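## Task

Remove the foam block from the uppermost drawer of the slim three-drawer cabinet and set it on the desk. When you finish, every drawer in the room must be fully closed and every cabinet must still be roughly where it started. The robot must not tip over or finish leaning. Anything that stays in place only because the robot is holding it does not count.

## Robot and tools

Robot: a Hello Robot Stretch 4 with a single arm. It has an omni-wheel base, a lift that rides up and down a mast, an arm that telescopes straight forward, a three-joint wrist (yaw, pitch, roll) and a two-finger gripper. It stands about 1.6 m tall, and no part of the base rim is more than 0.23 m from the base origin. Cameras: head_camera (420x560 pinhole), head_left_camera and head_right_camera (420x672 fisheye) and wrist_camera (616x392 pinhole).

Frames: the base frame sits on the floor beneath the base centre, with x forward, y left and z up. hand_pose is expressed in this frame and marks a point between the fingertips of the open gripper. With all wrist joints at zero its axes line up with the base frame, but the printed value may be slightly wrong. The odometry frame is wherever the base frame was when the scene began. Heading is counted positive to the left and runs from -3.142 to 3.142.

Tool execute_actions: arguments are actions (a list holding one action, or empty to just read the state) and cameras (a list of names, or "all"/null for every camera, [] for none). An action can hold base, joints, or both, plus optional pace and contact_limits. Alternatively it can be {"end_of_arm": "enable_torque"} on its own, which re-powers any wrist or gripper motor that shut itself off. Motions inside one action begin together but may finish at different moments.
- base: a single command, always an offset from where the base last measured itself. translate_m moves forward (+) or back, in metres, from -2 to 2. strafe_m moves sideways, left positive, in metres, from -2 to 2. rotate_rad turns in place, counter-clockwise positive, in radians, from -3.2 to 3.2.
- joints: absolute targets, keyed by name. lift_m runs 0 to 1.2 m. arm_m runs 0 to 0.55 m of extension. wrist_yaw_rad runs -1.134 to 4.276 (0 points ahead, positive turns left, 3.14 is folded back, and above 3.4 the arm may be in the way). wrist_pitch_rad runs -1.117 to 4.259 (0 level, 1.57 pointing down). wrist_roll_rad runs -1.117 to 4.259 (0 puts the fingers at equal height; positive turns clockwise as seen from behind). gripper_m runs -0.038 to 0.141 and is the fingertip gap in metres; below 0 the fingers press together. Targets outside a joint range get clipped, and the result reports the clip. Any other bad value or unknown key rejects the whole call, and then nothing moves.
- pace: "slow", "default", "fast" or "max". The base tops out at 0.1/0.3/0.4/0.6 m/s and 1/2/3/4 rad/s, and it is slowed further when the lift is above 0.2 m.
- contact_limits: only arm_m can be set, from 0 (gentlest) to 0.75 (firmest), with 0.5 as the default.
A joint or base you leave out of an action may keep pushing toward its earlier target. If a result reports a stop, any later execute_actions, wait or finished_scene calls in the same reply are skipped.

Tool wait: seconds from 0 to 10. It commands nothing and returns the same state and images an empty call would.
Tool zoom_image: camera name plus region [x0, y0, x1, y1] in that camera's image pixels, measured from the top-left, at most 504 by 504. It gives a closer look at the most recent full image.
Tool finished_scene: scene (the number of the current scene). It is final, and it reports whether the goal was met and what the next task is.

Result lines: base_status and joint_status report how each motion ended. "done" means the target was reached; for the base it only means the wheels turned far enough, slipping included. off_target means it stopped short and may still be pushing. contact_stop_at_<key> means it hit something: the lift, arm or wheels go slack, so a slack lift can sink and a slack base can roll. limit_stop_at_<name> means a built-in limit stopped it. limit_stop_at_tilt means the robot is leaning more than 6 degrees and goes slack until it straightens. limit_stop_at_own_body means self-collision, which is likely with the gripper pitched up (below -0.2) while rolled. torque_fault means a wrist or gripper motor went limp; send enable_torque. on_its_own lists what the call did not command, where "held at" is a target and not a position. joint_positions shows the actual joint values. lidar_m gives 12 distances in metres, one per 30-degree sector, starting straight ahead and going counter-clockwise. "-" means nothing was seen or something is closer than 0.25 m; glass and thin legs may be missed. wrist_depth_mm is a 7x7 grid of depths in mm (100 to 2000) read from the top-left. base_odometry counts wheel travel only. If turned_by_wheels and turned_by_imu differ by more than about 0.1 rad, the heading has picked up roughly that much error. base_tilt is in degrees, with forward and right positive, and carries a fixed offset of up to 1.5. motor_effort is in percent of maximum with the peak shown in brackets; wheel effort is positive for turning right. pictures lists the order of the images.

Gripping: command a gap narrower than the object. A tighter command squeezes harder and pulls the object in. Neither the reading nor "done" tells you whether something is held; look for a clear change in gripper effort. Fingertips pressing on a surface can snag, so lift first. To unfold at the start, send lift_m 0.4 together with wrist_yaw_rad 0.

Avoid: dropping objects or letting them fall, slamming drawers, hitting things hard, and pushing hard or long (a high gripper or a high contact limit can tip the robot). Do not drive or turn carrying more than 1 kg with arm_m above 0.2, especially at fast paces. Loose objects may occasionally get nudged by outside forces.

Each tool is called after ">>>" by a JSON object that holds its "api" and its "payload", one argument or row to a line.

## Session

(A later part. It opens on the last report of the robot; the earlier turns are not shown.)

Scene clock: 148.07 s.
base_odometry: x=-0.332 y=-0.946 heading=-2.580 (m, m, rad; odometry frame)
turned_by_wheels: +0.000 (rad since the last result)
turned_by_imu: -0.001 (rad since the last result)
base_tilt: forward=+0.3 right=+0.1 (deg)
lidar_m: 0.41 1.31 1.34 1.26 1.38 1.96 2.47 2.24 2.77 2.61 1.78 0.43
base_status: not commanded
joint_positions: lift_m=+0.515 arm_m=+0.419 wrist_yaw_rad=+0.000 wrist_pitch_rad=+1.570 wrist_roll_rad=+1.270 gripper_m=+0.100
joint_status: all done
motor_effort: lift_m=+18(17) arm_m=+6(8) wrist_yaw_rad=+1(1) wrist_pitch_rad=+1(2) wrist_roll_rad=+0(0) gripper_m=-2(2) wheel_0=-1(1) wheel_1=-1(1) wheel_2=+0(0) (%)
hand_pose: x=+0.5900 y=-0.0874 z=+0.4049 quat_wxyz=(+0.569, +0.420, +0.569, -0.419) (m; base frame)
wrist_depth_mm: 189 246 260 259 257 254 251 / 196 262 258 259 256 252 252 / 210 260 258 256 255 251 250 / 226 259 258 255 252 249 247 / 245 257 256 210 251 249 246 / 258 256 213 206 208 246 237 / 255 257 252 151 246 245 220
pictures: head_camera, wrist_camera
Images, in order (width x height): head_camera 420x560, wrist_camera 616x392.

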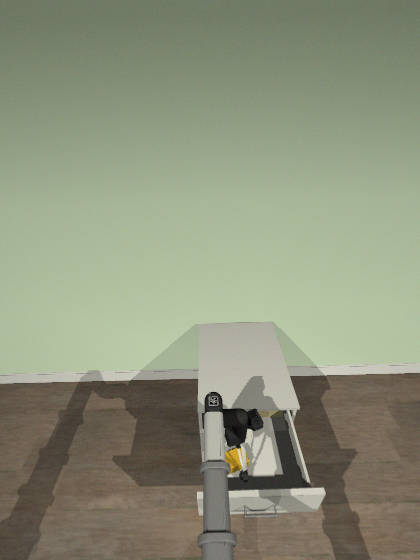

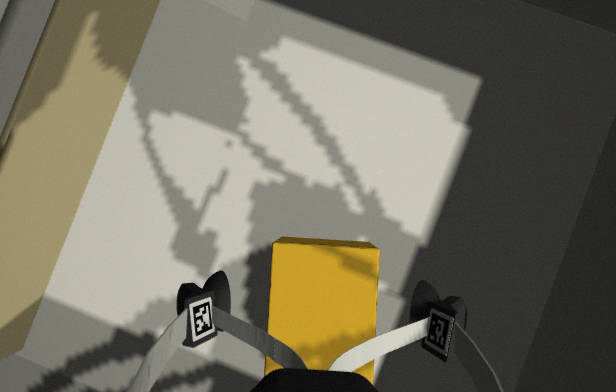

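>>> {"api": "execute_actions", "payload": {
  "actions": [
    {"base": {"strafe_m": 0.012}, "joints": {"lift_m": 0.505, "gripper_m": 0.08}}
  ],
  "cameras": ["wrist_camera"]
}}

>>> {"api": "execute_actions", "payload": {
  "actions": [
    {"joints": {"gripper_m": 0.02}}
  ],
  "cameras": ["wrist_camera"]
}}

Scene clock: 156.33 s.
base_odometry: x=-0.326 y=-0.956 heading=-2.580 (m, m, rad; odometry frame)
turned_by_wheels: +0.000 (rad since the last result)
turned_by_imu: -0.001 (rad since the last result)
base_tilt: forward=+0.3 right=+0.0 (deg)
lidar_m: 0.41 1.30 1.34 1.25 1.35 1.95 2.44 2.24 2.75 2.63 1.80 0.41
base_status: done
joint_positions: lift_m=+0.505 arm_m=+0.419 wrist_yaw_rad=+0.000 wrist_pitch_rad=+1.570 wrist_roll_rad=+1.270 gripper_m=+0.080
joint_status: all done
motor_effort: lift_m=+17(16) arm_m=+6(6) wrist_yaw_rad=+2(1) wrist_pitch_rad=+1(0) wrist_roll_rad=+0(0) gripper_m=-3(0) wheel_0=-1(6) wheel_1=+0(7) wheel_2=+0(3) (%)
hand_pose: x=+0.5900 y=-0.0874 z=+0.3949 quat_wxyz=(+0.569, +0.420, +0.569, -0.419) (m; base frame)
wrist_depth_mm: 184 247 252 250 247 243 241 / 196 251 250 249 245 242 242 / 210 251 248 247 244 241 239 / 226 250 247 244 242 239 239 / 244 248 246 199 240 239 237 / 249 247 212 197 196 239 236 / 242 246 242 196 195 235 220
pictures: wrist_camera
Images, in order (width x height): wrist_camera 616x392.

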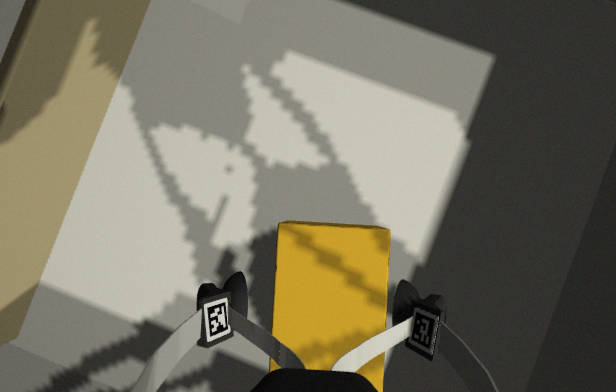

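Scene clock: 157.73 s.
base_odometry: x=-0.326 y=-0.956 heading=-2.580 (m, m, rad; odometry frame)
turned_by_wheels: +0.000 (rad since the last result)
turned_by_imu: +0.000 (rad since the last result)
base_tilt: forward=+0.3 right=+0.1 (deg)
lidar_m: 0.39 1.30 1.32 1.28 1.36 1.95 2.45 2.21 2.78 2.64 1.79 0.39
base_status: not commanded
joint_positions: lift_m=+0.505 arm_m=+0.419 wrist_yaw_rad=+0.000 wrist_pitch_rad=+1.570 wrist_roll_rad=+1.270 gripper_m=+0.020
joint_status: all done
motor_effort: lift_m=+17(18) arm_m=+6(6) wrist_yaw_rad=+1(1) wrist_pitch_rad=+1(1) wrist_roll_rad=+0(0) gripper_m=-18(15) wheel_0=-1(1) wheel_1=+0(0) wheel_2=+0(0) (%)
hand_pose: x=+0.5900 y=-0.0874 z=+0.3949 quat_wxyz=(+0.569, +0.420, +0.569, -0.419) (m; base frame)
wrist_depth_mm: 184 247 252 248 246 244 241 / 197 251 250 248 245 244 241 / 211 251 248 246 243 241 239 / 226 249 247 245 241 240 237 / 245 248 246 186 240 239 237 / 249 247 198 185 185 236 236 / 241 244 243 184 183 167 219
pictures: wrist_camera
Images, in order (width x height): wrist_camera 616x392.

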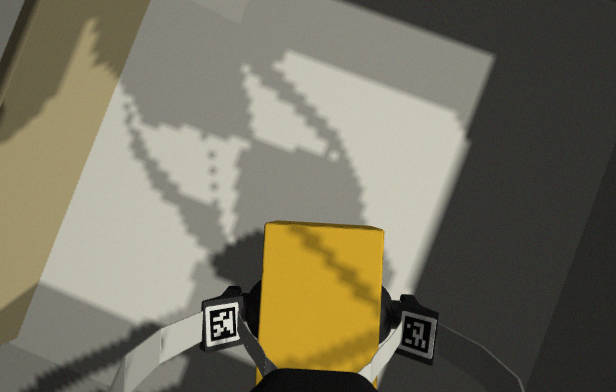

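>>> {"api": "execute_actions", "payload": {
  "actions": [
    {"base": {"strafe_m": -0.075}, "joints": {"lift_m": 0.67, "gripper_m": 0.01}, "pace": "fast"}
  ],
  "cameras": ["wrist_camera"]
}}

>>> {"api": "execute_actions", "payload": {
  "actions": [
    {"base": {"translate_m": -0.12}, "joints": {"arm_m": 0.0, "wrist_pitch_rad": 0.0, "wrist_roll_rad": 1.57}, "pace": "fast"}
  ],
  "cameras": ["head_camera", "wrist_camera"]
}}

Scene clock: 207.17 s.
base_odometry: x=-0.366 y=-0.893 heading=-2.581 (m, m, rad; odometry frame)
turned_by_wheels: +0.000 (rad since the last result)
turned_by_imu: -0.001 (rad since the last result)
base_tilt: forward=+0.3 right=+0.1 (deg)
lidar_m: 0.38 0.44 1.39 1.34 1.43 2.03 2.48 2.21 2.69 2.56 1.79 0.45
base_status: done
joint_positions: lift_m=+0.670 arm_m=+0.419 wrist_yaw_rad=+0.000 wrist_pitch_rad=+1.570 wrist_roll_rad=+1.270 gripper_m=+0.010
joint_status: all done
motor_effort: lift_m=+22(27) arm_m=+6(6) wrist_yaw_rad=+2(0) wrist_pitch_rad=+1(0) wrist_roll_rad=+0(0) gripper_m=-19(19) wheel_0=-1(8) wheel_1=-1(9) wheel_2=-1(5) (%)
hand_pose: x=+0.5900 y=-0.0874 z=+0.5595 quat_wxyz=(+0.569, +0.420, +0.569, -0.419) (m; base frame)
wrist_depth_mm: 274 272 273 809 788 788 778 / 273 270 413 397 370 778 768 / 271 268 415 415 410 362 301 / 268 268 413 410 404 404 286 / 266 265 413 183 402 357 281 / 265 407 196 183 185 314 621 / 265 264 407 181 181 161 554
pictures: wrist_camera
Images, in order (width x height): wrist_camera 616x392.

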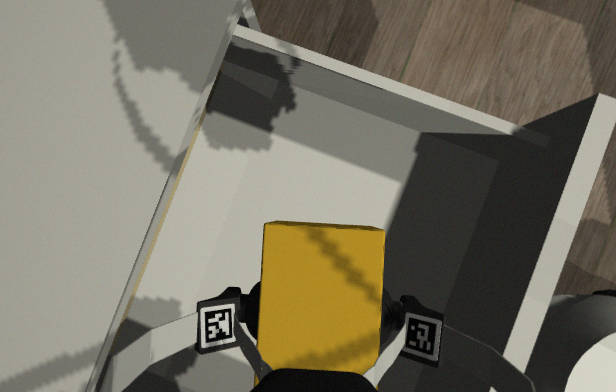

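Scene clock: 209.13 s.
base_odometry: x=-0.264 y=-0.829 heading=-2.580 (m, m, rad; odometry frame)
turned_by_wheels: +0.000 (rad since the last result)
turned_by_imu: +0.000 (rad since the last result)
base_tilt: forward=+0.3 right=+0.1 (deg)
lidar_m: 0.50 1.43 1.39 1.35 1.45 2.04 2.32 2.12 2.69 2.56 1.95 0.54
base_status: done
joint_positions: lift_m=+0.670 arm_m=+0.002 wrist_yaw_rad=+0.000 wrist_pitch_rad=+0.003 wrist_roll_rad=+1.570 gripper_m=+0.010
joint_status: all done
motor_effort: lift_m=+23(22) arm_m=-6(7) wrist_yaw_rad=+1(1) wrist_pitch_rad=-8(12) wrist_roll_rad=+1(6) gripper_m=-19(17) wheel_0=+1(5) wheel_1=+0(7) wheel_2=+0(12) (%)
hand_pose: x=+0.4613 y=-0.0875 z=+0.8471 quat_wxyz=(+0.707, +0.707, +0.001, -0.001) (m; base frame)
wrist_depth_mm: 1229 1182 1182 1182 1182 1182 1160 / 1205 1205 1160 1182 1182 1160 1138 / 1205 1182 1205 1160 1182 931 640 / 1205 1182 1205 1160 1160 759 634 / 1182 1182 1160 184 1098 750 634 / 1205 1182 196 183 183 732 627 / 1182 1160 1182 182 180 162 609
pictures: head_camera, wrist_camera
Images, in order (width x height): head_camera 420x560, wrist_camera 616x392.

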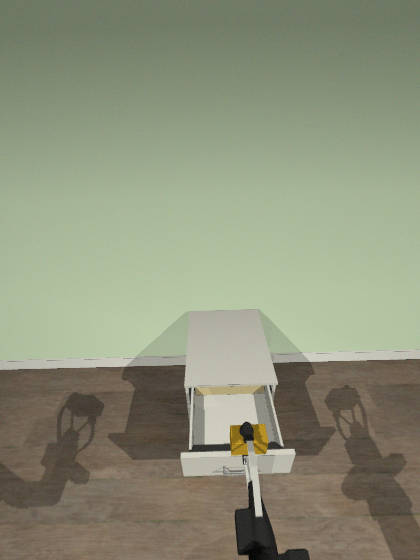

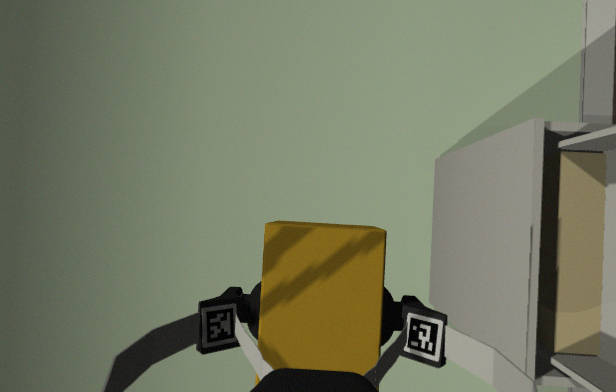

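>>> {"api": "execute_actions", "payload": {
  "actions": [
    {"joints": {"lift_m": 0.255, "arm_m": 0.03}, "pace": "max"}
  ],
  "cameras": ["head_camera", "wrist_camera"]
}}

Scene clock: 212.80 s.
base_odometry: x=-0.264 y=-0.829 heading=-2.580 (m, m, rad; odometry frame)
turned_by_wheels: +0.000 (rad since the last result)
turned_by_imu: +0.000 (rad since the last result)
base_tilt: forward=+0.3 right=+0.1 (deg)
lidar_m: 0.51 1.42 1.40 1.34 1.43 2.04 2.34 2.09 2.69 2.57 1.96 0.56
base_status: not commanded
joint_positions: lift_m=+0.255 arm_m=+0.029 wrist_yaw_rad=+0.000 wrist_pitch_rad=+0.003 wrist_roll_rad=+1.570 gripper_m=+0.010
joint_status: all done
motor_effort: lift_m=+19(21) arm_m=+6(6) wrist_yaw_rad=+1(2) wrist_pitch_rad=-7(7) wrist_roll_rad=+1(1) gripper_m=-17(16) wheel_0=+1(1) wheel_1=+0(0) wheel_2=+0(0) (%)
hand_pose: x=+0.4883 y=-0.0874 z=+0.4324 quat_wxyz=(+0.707, +0.707, +0.001, -0.001) (m; base frame)
wrist_depth_mm: 1205 1182 1160 296 293 1078 691 / 1160 1182 1160 294 293 1060 691 / 1205 1182 1160 291 289 574 564 / 1160 1160 1160 291 290 564 564 / 1182 1160 1160 184 286 569 559 / 1160 1160 197 183 183 564 559 / 1138 1138 290 181 180 162 559
pictures: head_camera, wrist_camera
Images, in order (width x height): head_camera 420x560, wrist_camera 616x392.

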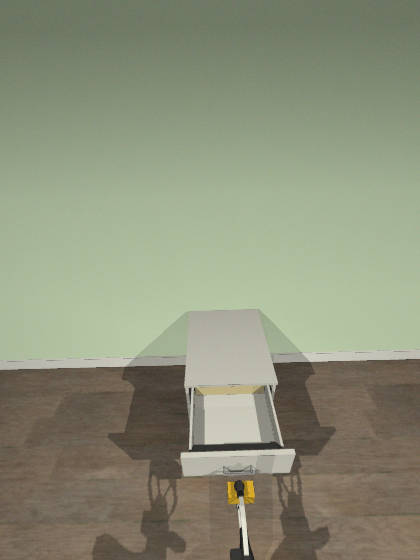

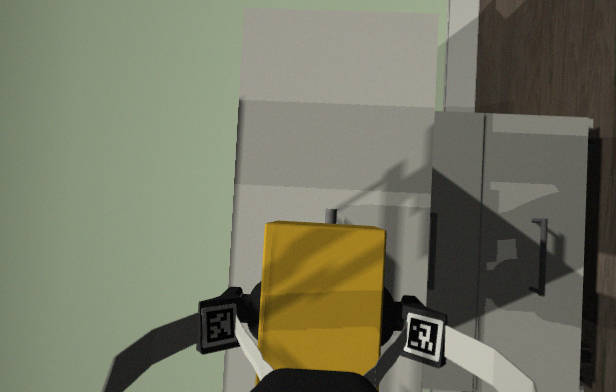

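>>> {"api": "execute_actions", "payload": {
  "actions": [
    {"joints": {"lift_m": 0.25, "arm_m": 0.065}, "pace": "slow", "contact_limits": {"arm_m": 0.15}}
  ],
  "cameras": []
}}

>>> {"api": "execute_actions", "payload": {
  "actions": [
    {"joints": {"arm_m": 0.32}, "contact_limits": {"arm_m": 0.15}}
  ],
  "cameras": ["head_camera", "wrist_camera"]
}}

Scene clock: 218.17 s.
base_odometry: x=-0.264 y=-0.829 heading=-2.580 (m, m, rad; odometry frame)
turned_by_wheels: +0.000 (rad since the last result)
turned_by_imu: -0.001 (rad since the last result)
base_tilt: forward=+0.3 right=+0.0 (deg)
lidar_m: 0.55 1.43 1.40 1.34 1.44 2.05 2.34 2.08 2.71 2.57 2.00 0.57
base_status: not commanded
joint_positions: lift_m=+0.250 arm_m=+0.064 wrist_yaw_rad=+0.000 wrist_pitch_rad=+0.003 wrist_roll_rad=+1.570 gripper_m=+0.010
joint_status: all done
motor_effort: lift_m=+17(22) arm_m=+7(8) wrist_yaw_rad=+2(1) wrist_pitch_rad=-8(7) wrist_roll_rad=+1(1) gripper_m=-18(19) wheel_0=+1(1) wheel_1=+0(0) wheel_2=+0(0) (%)
contact_limits: arm_m 0.15
hand_pose: x=+0.5232 y=-0.0875 z=+0.4275 quat_wxyz=(+0.707, +0.707, +0.001, -0.001) (m; base frame)
wrist_depth_mm: 1138 1138 1118 265 264 1060 691 / 1160 1118 1098 263 263 976 683 / 1138 1138 265 264 260 535 535 / 1160 1118 265 262 259 539 530 / 1138 1138 264 184 257 535 525 / 1118 1160 197 182 183 535 521 / 1118 1118 263 182 180 162 525
pictures: none
No camera images: the call's "cameras" was empty. Leave "cameras" out to get every camera's image.

Scene clock: 220.03 s.
base_odometry: x=-0.264 y=-0.829 heading=-2.580 (m, m, rad; odometry frame)
turned_by_wheels: +0.000 (rad since the last result)
turned_by_imu: +0.000 (rad since the last result)
base_tilt: forward=+0.3 right=+0.1 (deg)
lidar_m: 0.80 1.44 1.41 1.35 1.43 2.03 2.32 2.08 2.70 2.54 1.97 0.84
base_status: not commanded
joint_positions: lift_m=+0.250 arm_m=+0.319 wrist_yaw_rad=+0.000 wrist_pitch_rad=+0.003 wrist_roll_rad=+1.570 gripper_m=+0.010
joint_status: all done
motor_effort: lift_m=+17(17) arm_m=+6(8) wrist_yaw_rad=+2(3) wrist_pitch_rad=-6(9) wrist_roll_rad=+1(1) gripper_m=-15(18) wheel_0=+1(1) wheel_1=+0(0) wheel_2=-1(1) (%)
contact_limits: arm_m 0.15
hand_pose: x=+0.7783 y=-0.0874 z=+0.4276 quat_wxyz=(+0.707, +0.707, +0.001, -0.001) (m; base frame)
wrist_depth_mm: 878 878 866 293 290 286 285 / 878 878 294 290 287 285 283 / 866 878 293 290 289 285 282 / 904 866 291 290 287 282 281 / 878 854 291 185 283 282 281 / 866 866 196 183 183 281 278 / 866 866 287 181 180 162 278
pictures: head_camera, wrist_camera
Images, in order (width x height): head_camera 420x560, wrist_camera 616x392.

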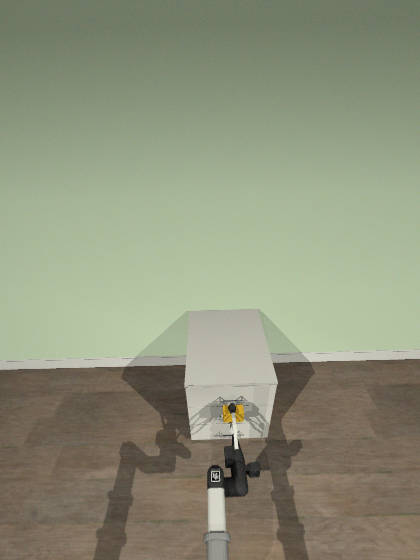

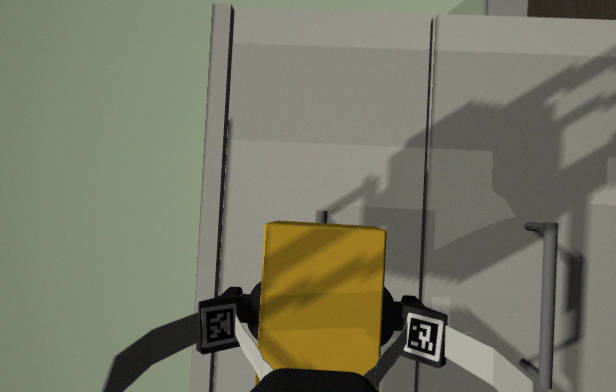

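>>> {"api": "zoom_image", "payload": {
  "camera": "wrist_camera",
  "region": [380, 0, 500, 120]
}}

>>> {"api": "zoom_image", "payload": {
  "camera": "head_camera",
  "region": [180, 370, 290, 450]
}}

Region (380, 0, 500, 120) of wrist_camera's 616x392 image, scaled by 4.200.

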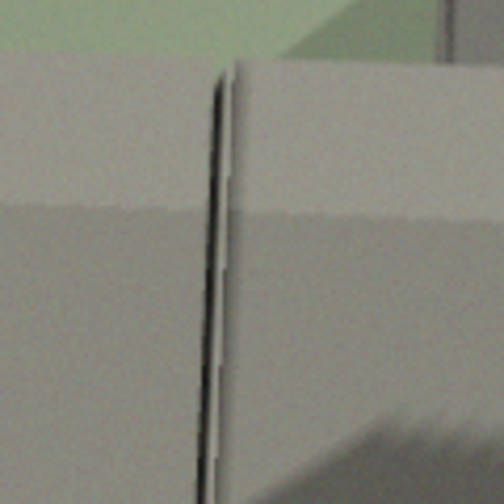

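Region (180, 370, 290, 450) of head_camera's 420x560 image, scaled by 4.582, with more detail than that image has; it fills the top 367 rows of this view, and the rest is white.

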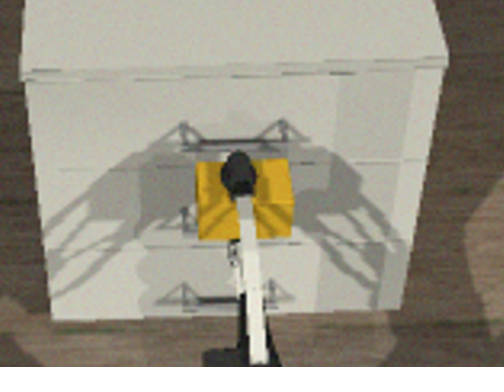

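>>> {"api": "execute_actions", "payload": {
  "actions": [],
  "cameras": ["head_left_camera", "wrist_camera"]
}}

Scene clock: 225.20 s.
base_odometry: x=-0.264 y=-0.829 heading=-2.580 (m, m, rad; odometry frame)
turned_by_wheels: +0.000 (rad since the last result)
turned_by_imu: +0.000 (rad since the last result)
base_tilt: forward=+0.3 right=+0.1 (deg)
lidar_m: 0.79 1.43 1.41 1.33 1.44 2.01 2.31 2.10 2.69 2.57 1.97 0.84
base_status: not commanded
joint_positions: lift_m=+0.250 arm_m=+0.319 wrist_yaw_rad=+0.000 wrist_pitch_rad=+0.003 wrist_roll_rad=+1.570 gripper_m=+0.010
joint_status: all done
motor_effort: lift_m=+17(17) arm_m=+6(8) wrist_yaw_rad=+0(3) wrist_pitch_rad=-7(9) wrist_roll_rad=+1(1) gripper_m=-17(18) wheel_0=+1(1) wheel_1=+0(0) wheel_2=+0(1) (%)
contact_limits: arm_m 0.15
hand_pose: x=+0.7783 y=-0.0874 z=+0.4276 quat_wxyz=(+0.707, +0.707, +0.001, -0.001) (m; base frame)
wrist_depth_mm: 866 866 866 291 290 287 285 / 878 878 293 293 289 285 283 / 866 866 291 291 287 285 283 / 866 878 293 289 286 283 281 / 878 878 290 183 285 282 279 / 854 854 196 182 183 281 279 / 866 866 286 181 181 163 277
pictures: head_left_camera, wrist_camera
Images, in order (width x height): head_left_camera 420x672, wrist_camera 616x392.

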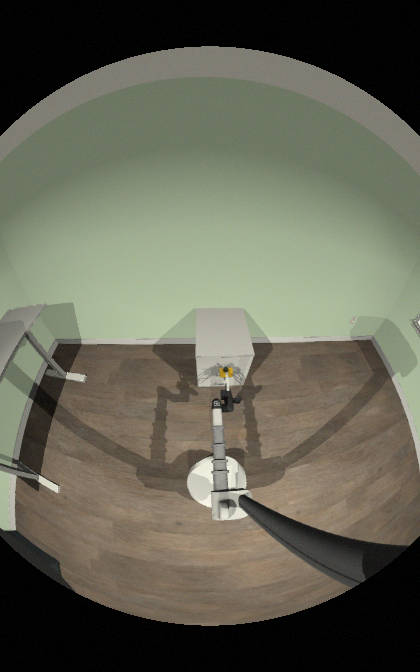

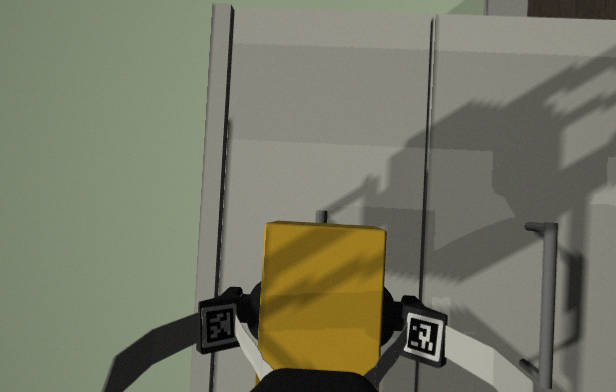

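>>> {"api": "execute_actions", "payload": {
  "actions": [
    {"base": {"rotate_rad": 1.35}, "joints": {"arm_m": 0.1, "wrist_roll_rad": 0.0}, "pace": "fast"}
  ],
  "cameras": ["head_camera", "wrist_camera"]
}}

Scene clock: 233.50 s.
base_odometry: x=-0.264 y=-0.829 heading=-1.230 (m, m, rad; odometry frame)
turned_by_wheels: +1.350 (rad since the last result)
turned_by_imu: +1.325 (rad since the last result)
base_tilt: forward=+0.3 right=+0.1 (deg)
lidar_m: 1.34 1.35 1.92 2.33 2.08 2.21 2.59 2.59 1.55 0.80 0.79 1.53
base_status: done
joint_positions: lift_m=+0.250 arm_m=+0.101 wrist_yaw_rad=+0.000 wrist_pitch_rad=+0.003 wrist_roll_rad=+0.000 gripper_m=+0.010
joint_status: all done
motor_effort: lift_m=+17(17) arm_m=-6(7) wrist_yaw_rad=+0(3) wrist_pitch_rad=-7(8) wrist_roll_rad=-1(5) gripper_m=-16(16) wheel_0=+0(8) wheel_1=-1(8) wheel_2=+0(9) (%)
hand_pose: x=+0.5605 y=-0.0874 z=+0.4275 quat_wxyz=(+1.000, +0.000, +0.002, +0.000) (m; base frame)
wrist_depth_mm: 1756 1808 1863 1983 - - 1537 / 1708 1366 1366 1336 1281 1366 1464 / 1708 1756 1863 1863 1983 - 1499 / 1708 1756 1863 1983 1983 - 1499 / 1756 1808 1863 183 1464 1983 1464 / 1661 1576 196 183 184 1808 1499 / 1078 991 1008 182 181 161 1308
pictures: head_camera, wrist_camera
Images, in order (width x height): head_camera 420x560, wrist_camera 616x392.

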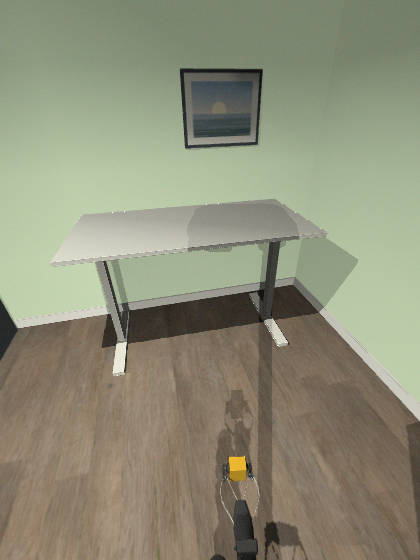

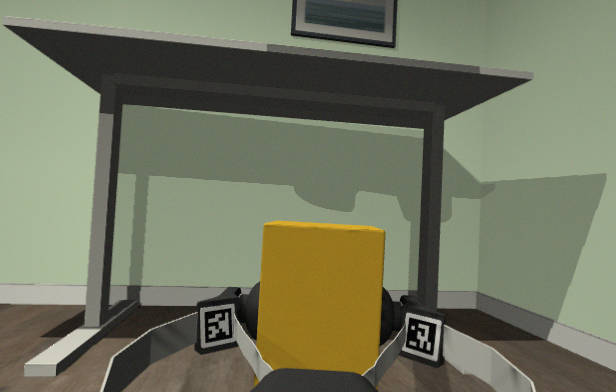

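>>> {"api": "execute_actions", "payload": {
  "actions": [
    {"base": {"translate_m": 0.88}, "joints": {"lift_m": 1.11, "arm_m": 0.2, "wrist_pitch_rad": 1.57}, "pace": "max"}
  ],
  "cameras": ["head_camera", "wrist_camera"]
}}

Scene clock: 243.73 s.
base_odometry: x=+0.030 y=-1.658 heading=-1.231 (m, m, rad; odometry frame)
turned_by_wheels: +0.000 (rad since the last result)
turned_by_imu: -0.001 (rad since the last result)
base_tilt: forward=+0.3 right=+0.1 (deg)
lidar_m: 0.49 0.47 0.58 1.56 2.53 2.70 3.45 1.19 0.99 1.15 0.91 0.60
base_status: done
joint_positions: lift_m=+1.110 arm_m=+0.199 wrist_yaw_rad=+0.000 wrist_pitch_rad=+1.570 wrist_roll_rad=+0.000 gripper_m=+0.010
joint_status: all done
motor_effort: lift_m=+21(28) arm_m=+6(6) wrist_yaw_rad=+0(3) wrist_pitch_rad=+3(7) wrist_roll_rad=-1(1) gripper_m=-17(18) wheel_0=-1(7) wheel_1=-2(7) wheel_2=-1(14) (%)
hand_pose: x=+0.3701 y=-0.0874 z=+0.9997 quat_wxyz=(+0.707, +0.000, +0.707, +0.000) (m; base frame)
wrist_depth_mm: 286 283 279 277 274 273 273 / 285 283 301 1255 1229 1205 1205 / 1281 1229 1281 1229 1229 1229 1229 / 1255 1229 1281 1255 1255 1160 1205 / 1255 1255 1229 183 1205 1205 1205 / 1255 1229 196 183 183 1229 1182 / 1255 1255 1008 182 181 161 1205
pictures: head_camera, wrist_camera
Images, in order (width x height): head_camera 420x560, wrist_camera 616x392.

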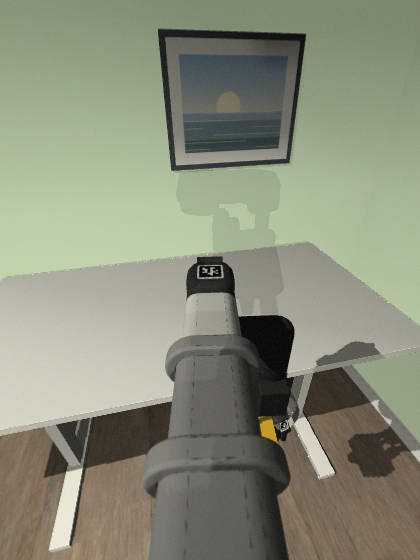

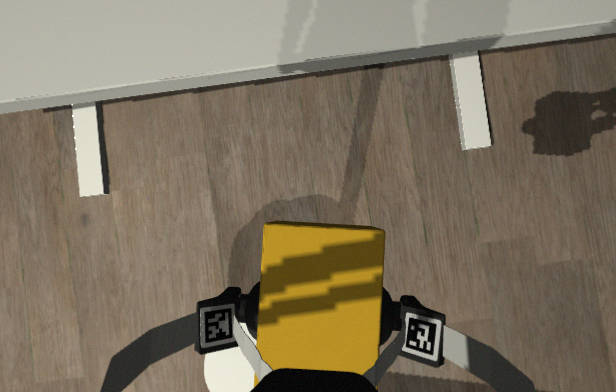

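>>> {"api": "execute_actions", "payload": {
  "actions": [
    {"joints": {"lift_m": 1.09, "arm_m": 0.5}, "pace": "max", "contact_limits": {"arm_m": 0.2}}
  ],
  "cameras": ["wrist_camera"]
}}

Scene clock: 251.33 s.
base_odometry: x=+0.030 y=-1.658 heading=-1.231 (m, m, rad; odometry frame)
turned_by_wheels: +0.000 (rad since the last result)
turned_by_imu: -0.001 (rad since the last result)
base_tilt: forward=+0.3 right=+0.1 (deg)
lidar_m: 0.46 0.46 0.62 1.55 2.52 2.71 3.44 1.17 0.97 1.19 0.94 0.58
base_status: not commanded
joint_positions: lift_m=+1.090 arm_m=+0.499 wrist_yaw_rad=+0.000 wrist_pitch_rad=+1.570 wrist_roll_rad=+0.000 gripper_m=+0.010
joint_status: all done
motor_effort: lift_m=+19(17) arm_m=+6(8) wrist_yaw_rad=+0(0) wrist_pitch_rad=+1(0) wrist_roll_rad=+0(1) gripper_m=-18(19) wheel_0=-1(1) wheel_1=-2(2) wheel_2=-1(1) (%)
contact_limits: arm_m 0.2
hand_pose: x=+0.6701 y=-0.0874 z=+0.9798 quat_wxyz=(+0.707, +0.000, +0.707, +0.000) (m; base frame)
wrist_depth_mm: 264 262 258 256 255 252 249 / 264 260 257 254 253 249 248 / 260 258 255 253 251 249 246 / 259 256 253 251 250 247 245 / 257 254 252 183 246 246 242 / 254 253 196 183 185 245 243 / 254 250 248 181 181 162 241
pictures: wrist_camera
Images, in order (width x height): wrist_camera 616x392.

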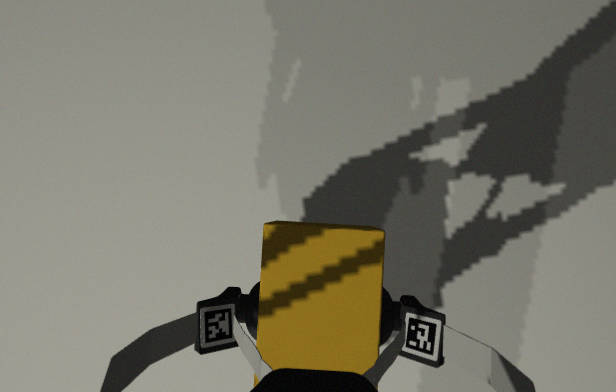

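>>> {"api": "execute_actions", "payload": {
  "actions": [
    {"joints": {"lift_m": 1.082, "gripper_m": 0.085}}
  ],
  "cameras": ["wrist_camera"]
}}

>>> {"api": "execute_actions", "payload": {
  "actions": [
    {"joints": {"lift_m": 1.15}, "pace": "max"}
  ]
}}

Scene clock: 257.17 s.
base_odometry: x=+0.030 y=-1.658 heading=-1.231 (m, m, rad; odometry frame)
turned_by_wheels: +0.000 (rad since the last result)
turned_by_imu: -0.001 (rad since the last result)
base_tilt: forward=+0.4 right=+0.1 (deg)
lidar_m: 0.46 0.48 0.62 1.55 2.53 2.66 3.45 1.18 0.99 1.17 0.95 0.56
base_status: not commanded
joint_positions: lift_m=+1.082 arm_m=+0.499 wrist_yaw_rad=+0.000 wrist_pitch_rad=+1.570 wrist_roll_rad=+0.000 gripper_m=+0.085
joint_status: all done
motor_effort: lift_m=+17(17) arm_m=+6(6) wrist_yaw_rad=+0(0) wrist_pitch_rad=+1(1) wrist_roll_rad=-1(0) gripper_m=+1(13) wheel_0=-1(1) wheel_1=-2(2) wheel_2=-1(1) (%)
hand_pose: x=+0.6700 y=-0.0874 z=+0.9719 quat_wxyz=(+0.707, +0.000, +0.707, +0.000) (m; base frame)
wrist_depth_mm: 255 254 251 249 248 244 242 / 256 252 250 248 245 244 242 / 253 250 249 245 244 241 240 / 252 250 247 245 241 241 237 / 250 247 246 198 239 238 236 / 249 246 209 197 196 237 236 / 247 244 242 150 215 236 234
pictures: wrist_camera
Images, in order (width x height): wrist_camera 616x392.

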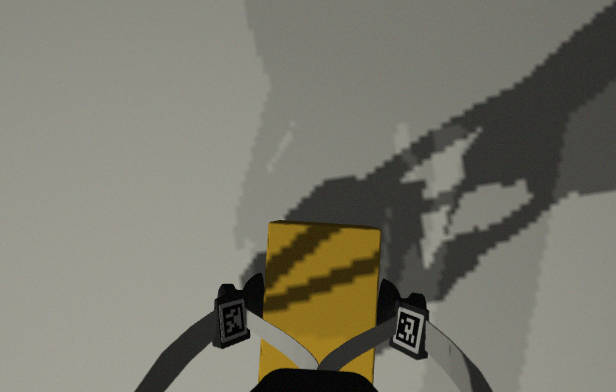

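Scene clock: 257.97 s.
base_odometry: x=+0.030 y=-1.658 heading=-1.231 (m, m, rad; odometry frame)
turned_by_wheels: +0.000 (rad since the last result)
turned_by_imu: +0.000 (rad since the last result)
base_tilt: forward=+0.3 right=+0.0 (deg)
lidar_m: 0.46 0.49 0.61 1.56 2.50 2.70 3.45 1.20 0.99 1.17 0.93 0.58
base_status: not commanded
joint_positions: lift_m=+1.150 arm_m=+0.499 wrist_yaw_rad=+0.000 wrist_pitch_rad=+1.570 wrist_roll_rad=+0.000 gripper_m=+0.085
joint_status: all done
motor_effort: lift_m=+21(22) arm_m=+6(6) wrist_yaw_rad=+2(0) wrist_pitch_rad=+1(0) wrist_roll_rad=+0(0) gripper_m=-1(3) wheel_0=-1(1) wheel_1=-2(2) wheel_2=-1(1) (%)
hand_pose: x=+0.6700 y=-0.0874 z=+1.0396 quat_wxyz=(+0.707, +0.000, +0.707, +0.000) (m; base frame)
wrist_depth_mm: 327 325 320 317 315 312 309 / 325 320 317 315 312 310 310 / 324 319 317 314 310 307 306 / 320 319 317 312 309 304 303 / 322 315 314 266 307 304 303 / 317 314 213 264 263 301 301 / 314 314 309 156 301 298 297
pictures: head_camera, head_left_camera, head_right_camera, wrist_camera
Images, in order (width x height): head_camera 420x560, head_left_camera 420x672, head_right_camera 420x672, wrist_camera 616x392.

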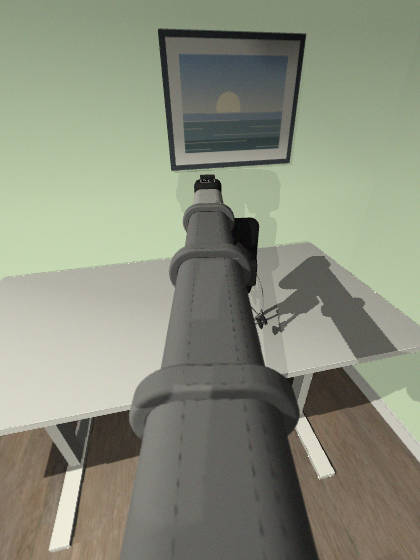

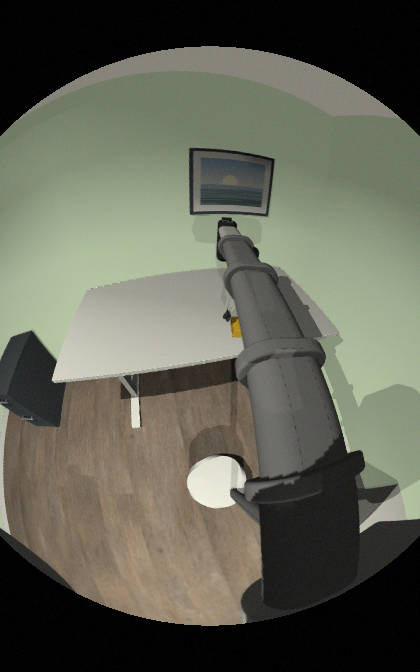

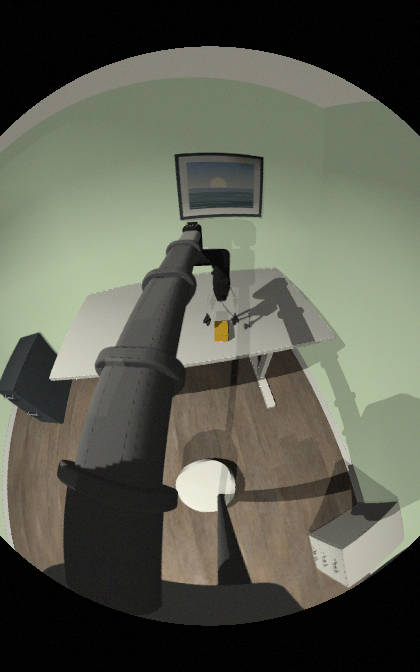

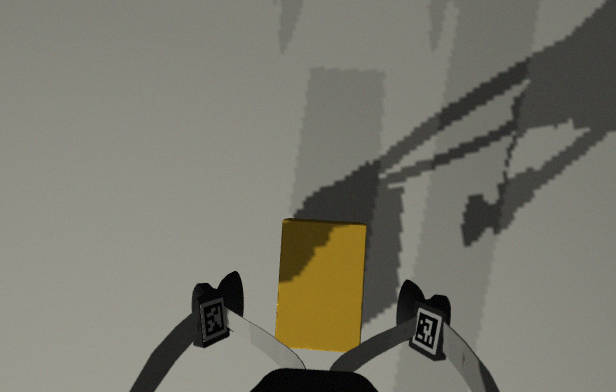

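>>> {"api": "zoom_image", "payload": {
  "camera": "head_left_camera",
  "region": [0, 320, 110, 450]
}}

>>> {"api": "zoom_image", "payload": {
  "camera": "head_right_camera",
  "region": [290, 480, 420, 610]
}}

Region (0, 320, 110, 450) of head_left_camera's 420x672 image, scaled by 3.877, with more detail than that image has; it fills the left 426 columns of this view, and the rest is white.

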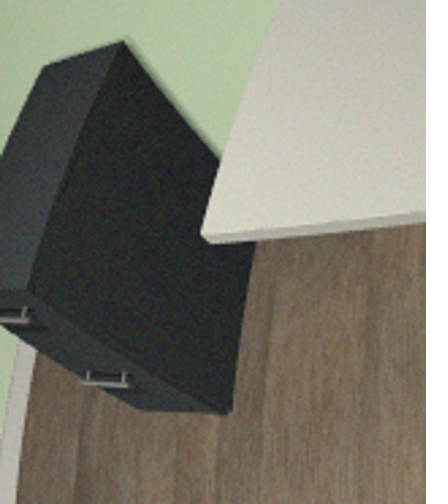

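Region (290, 480, 420, 610) of head_right_camera's 420x672 image, scaled by 3.877, with more detail than that image has.

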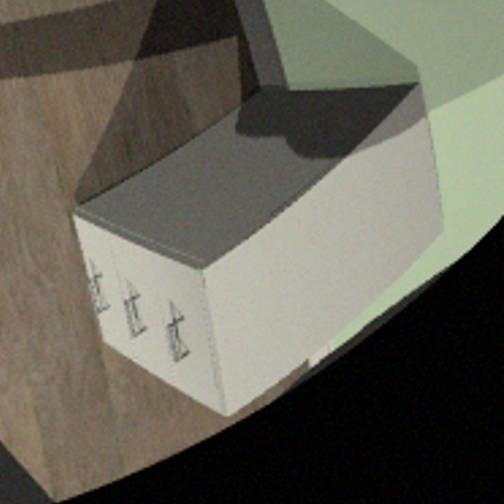

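>>> {"api": "finished_scene", "payload": {
  "scene": 1
}}

The scene is finished: the task was done.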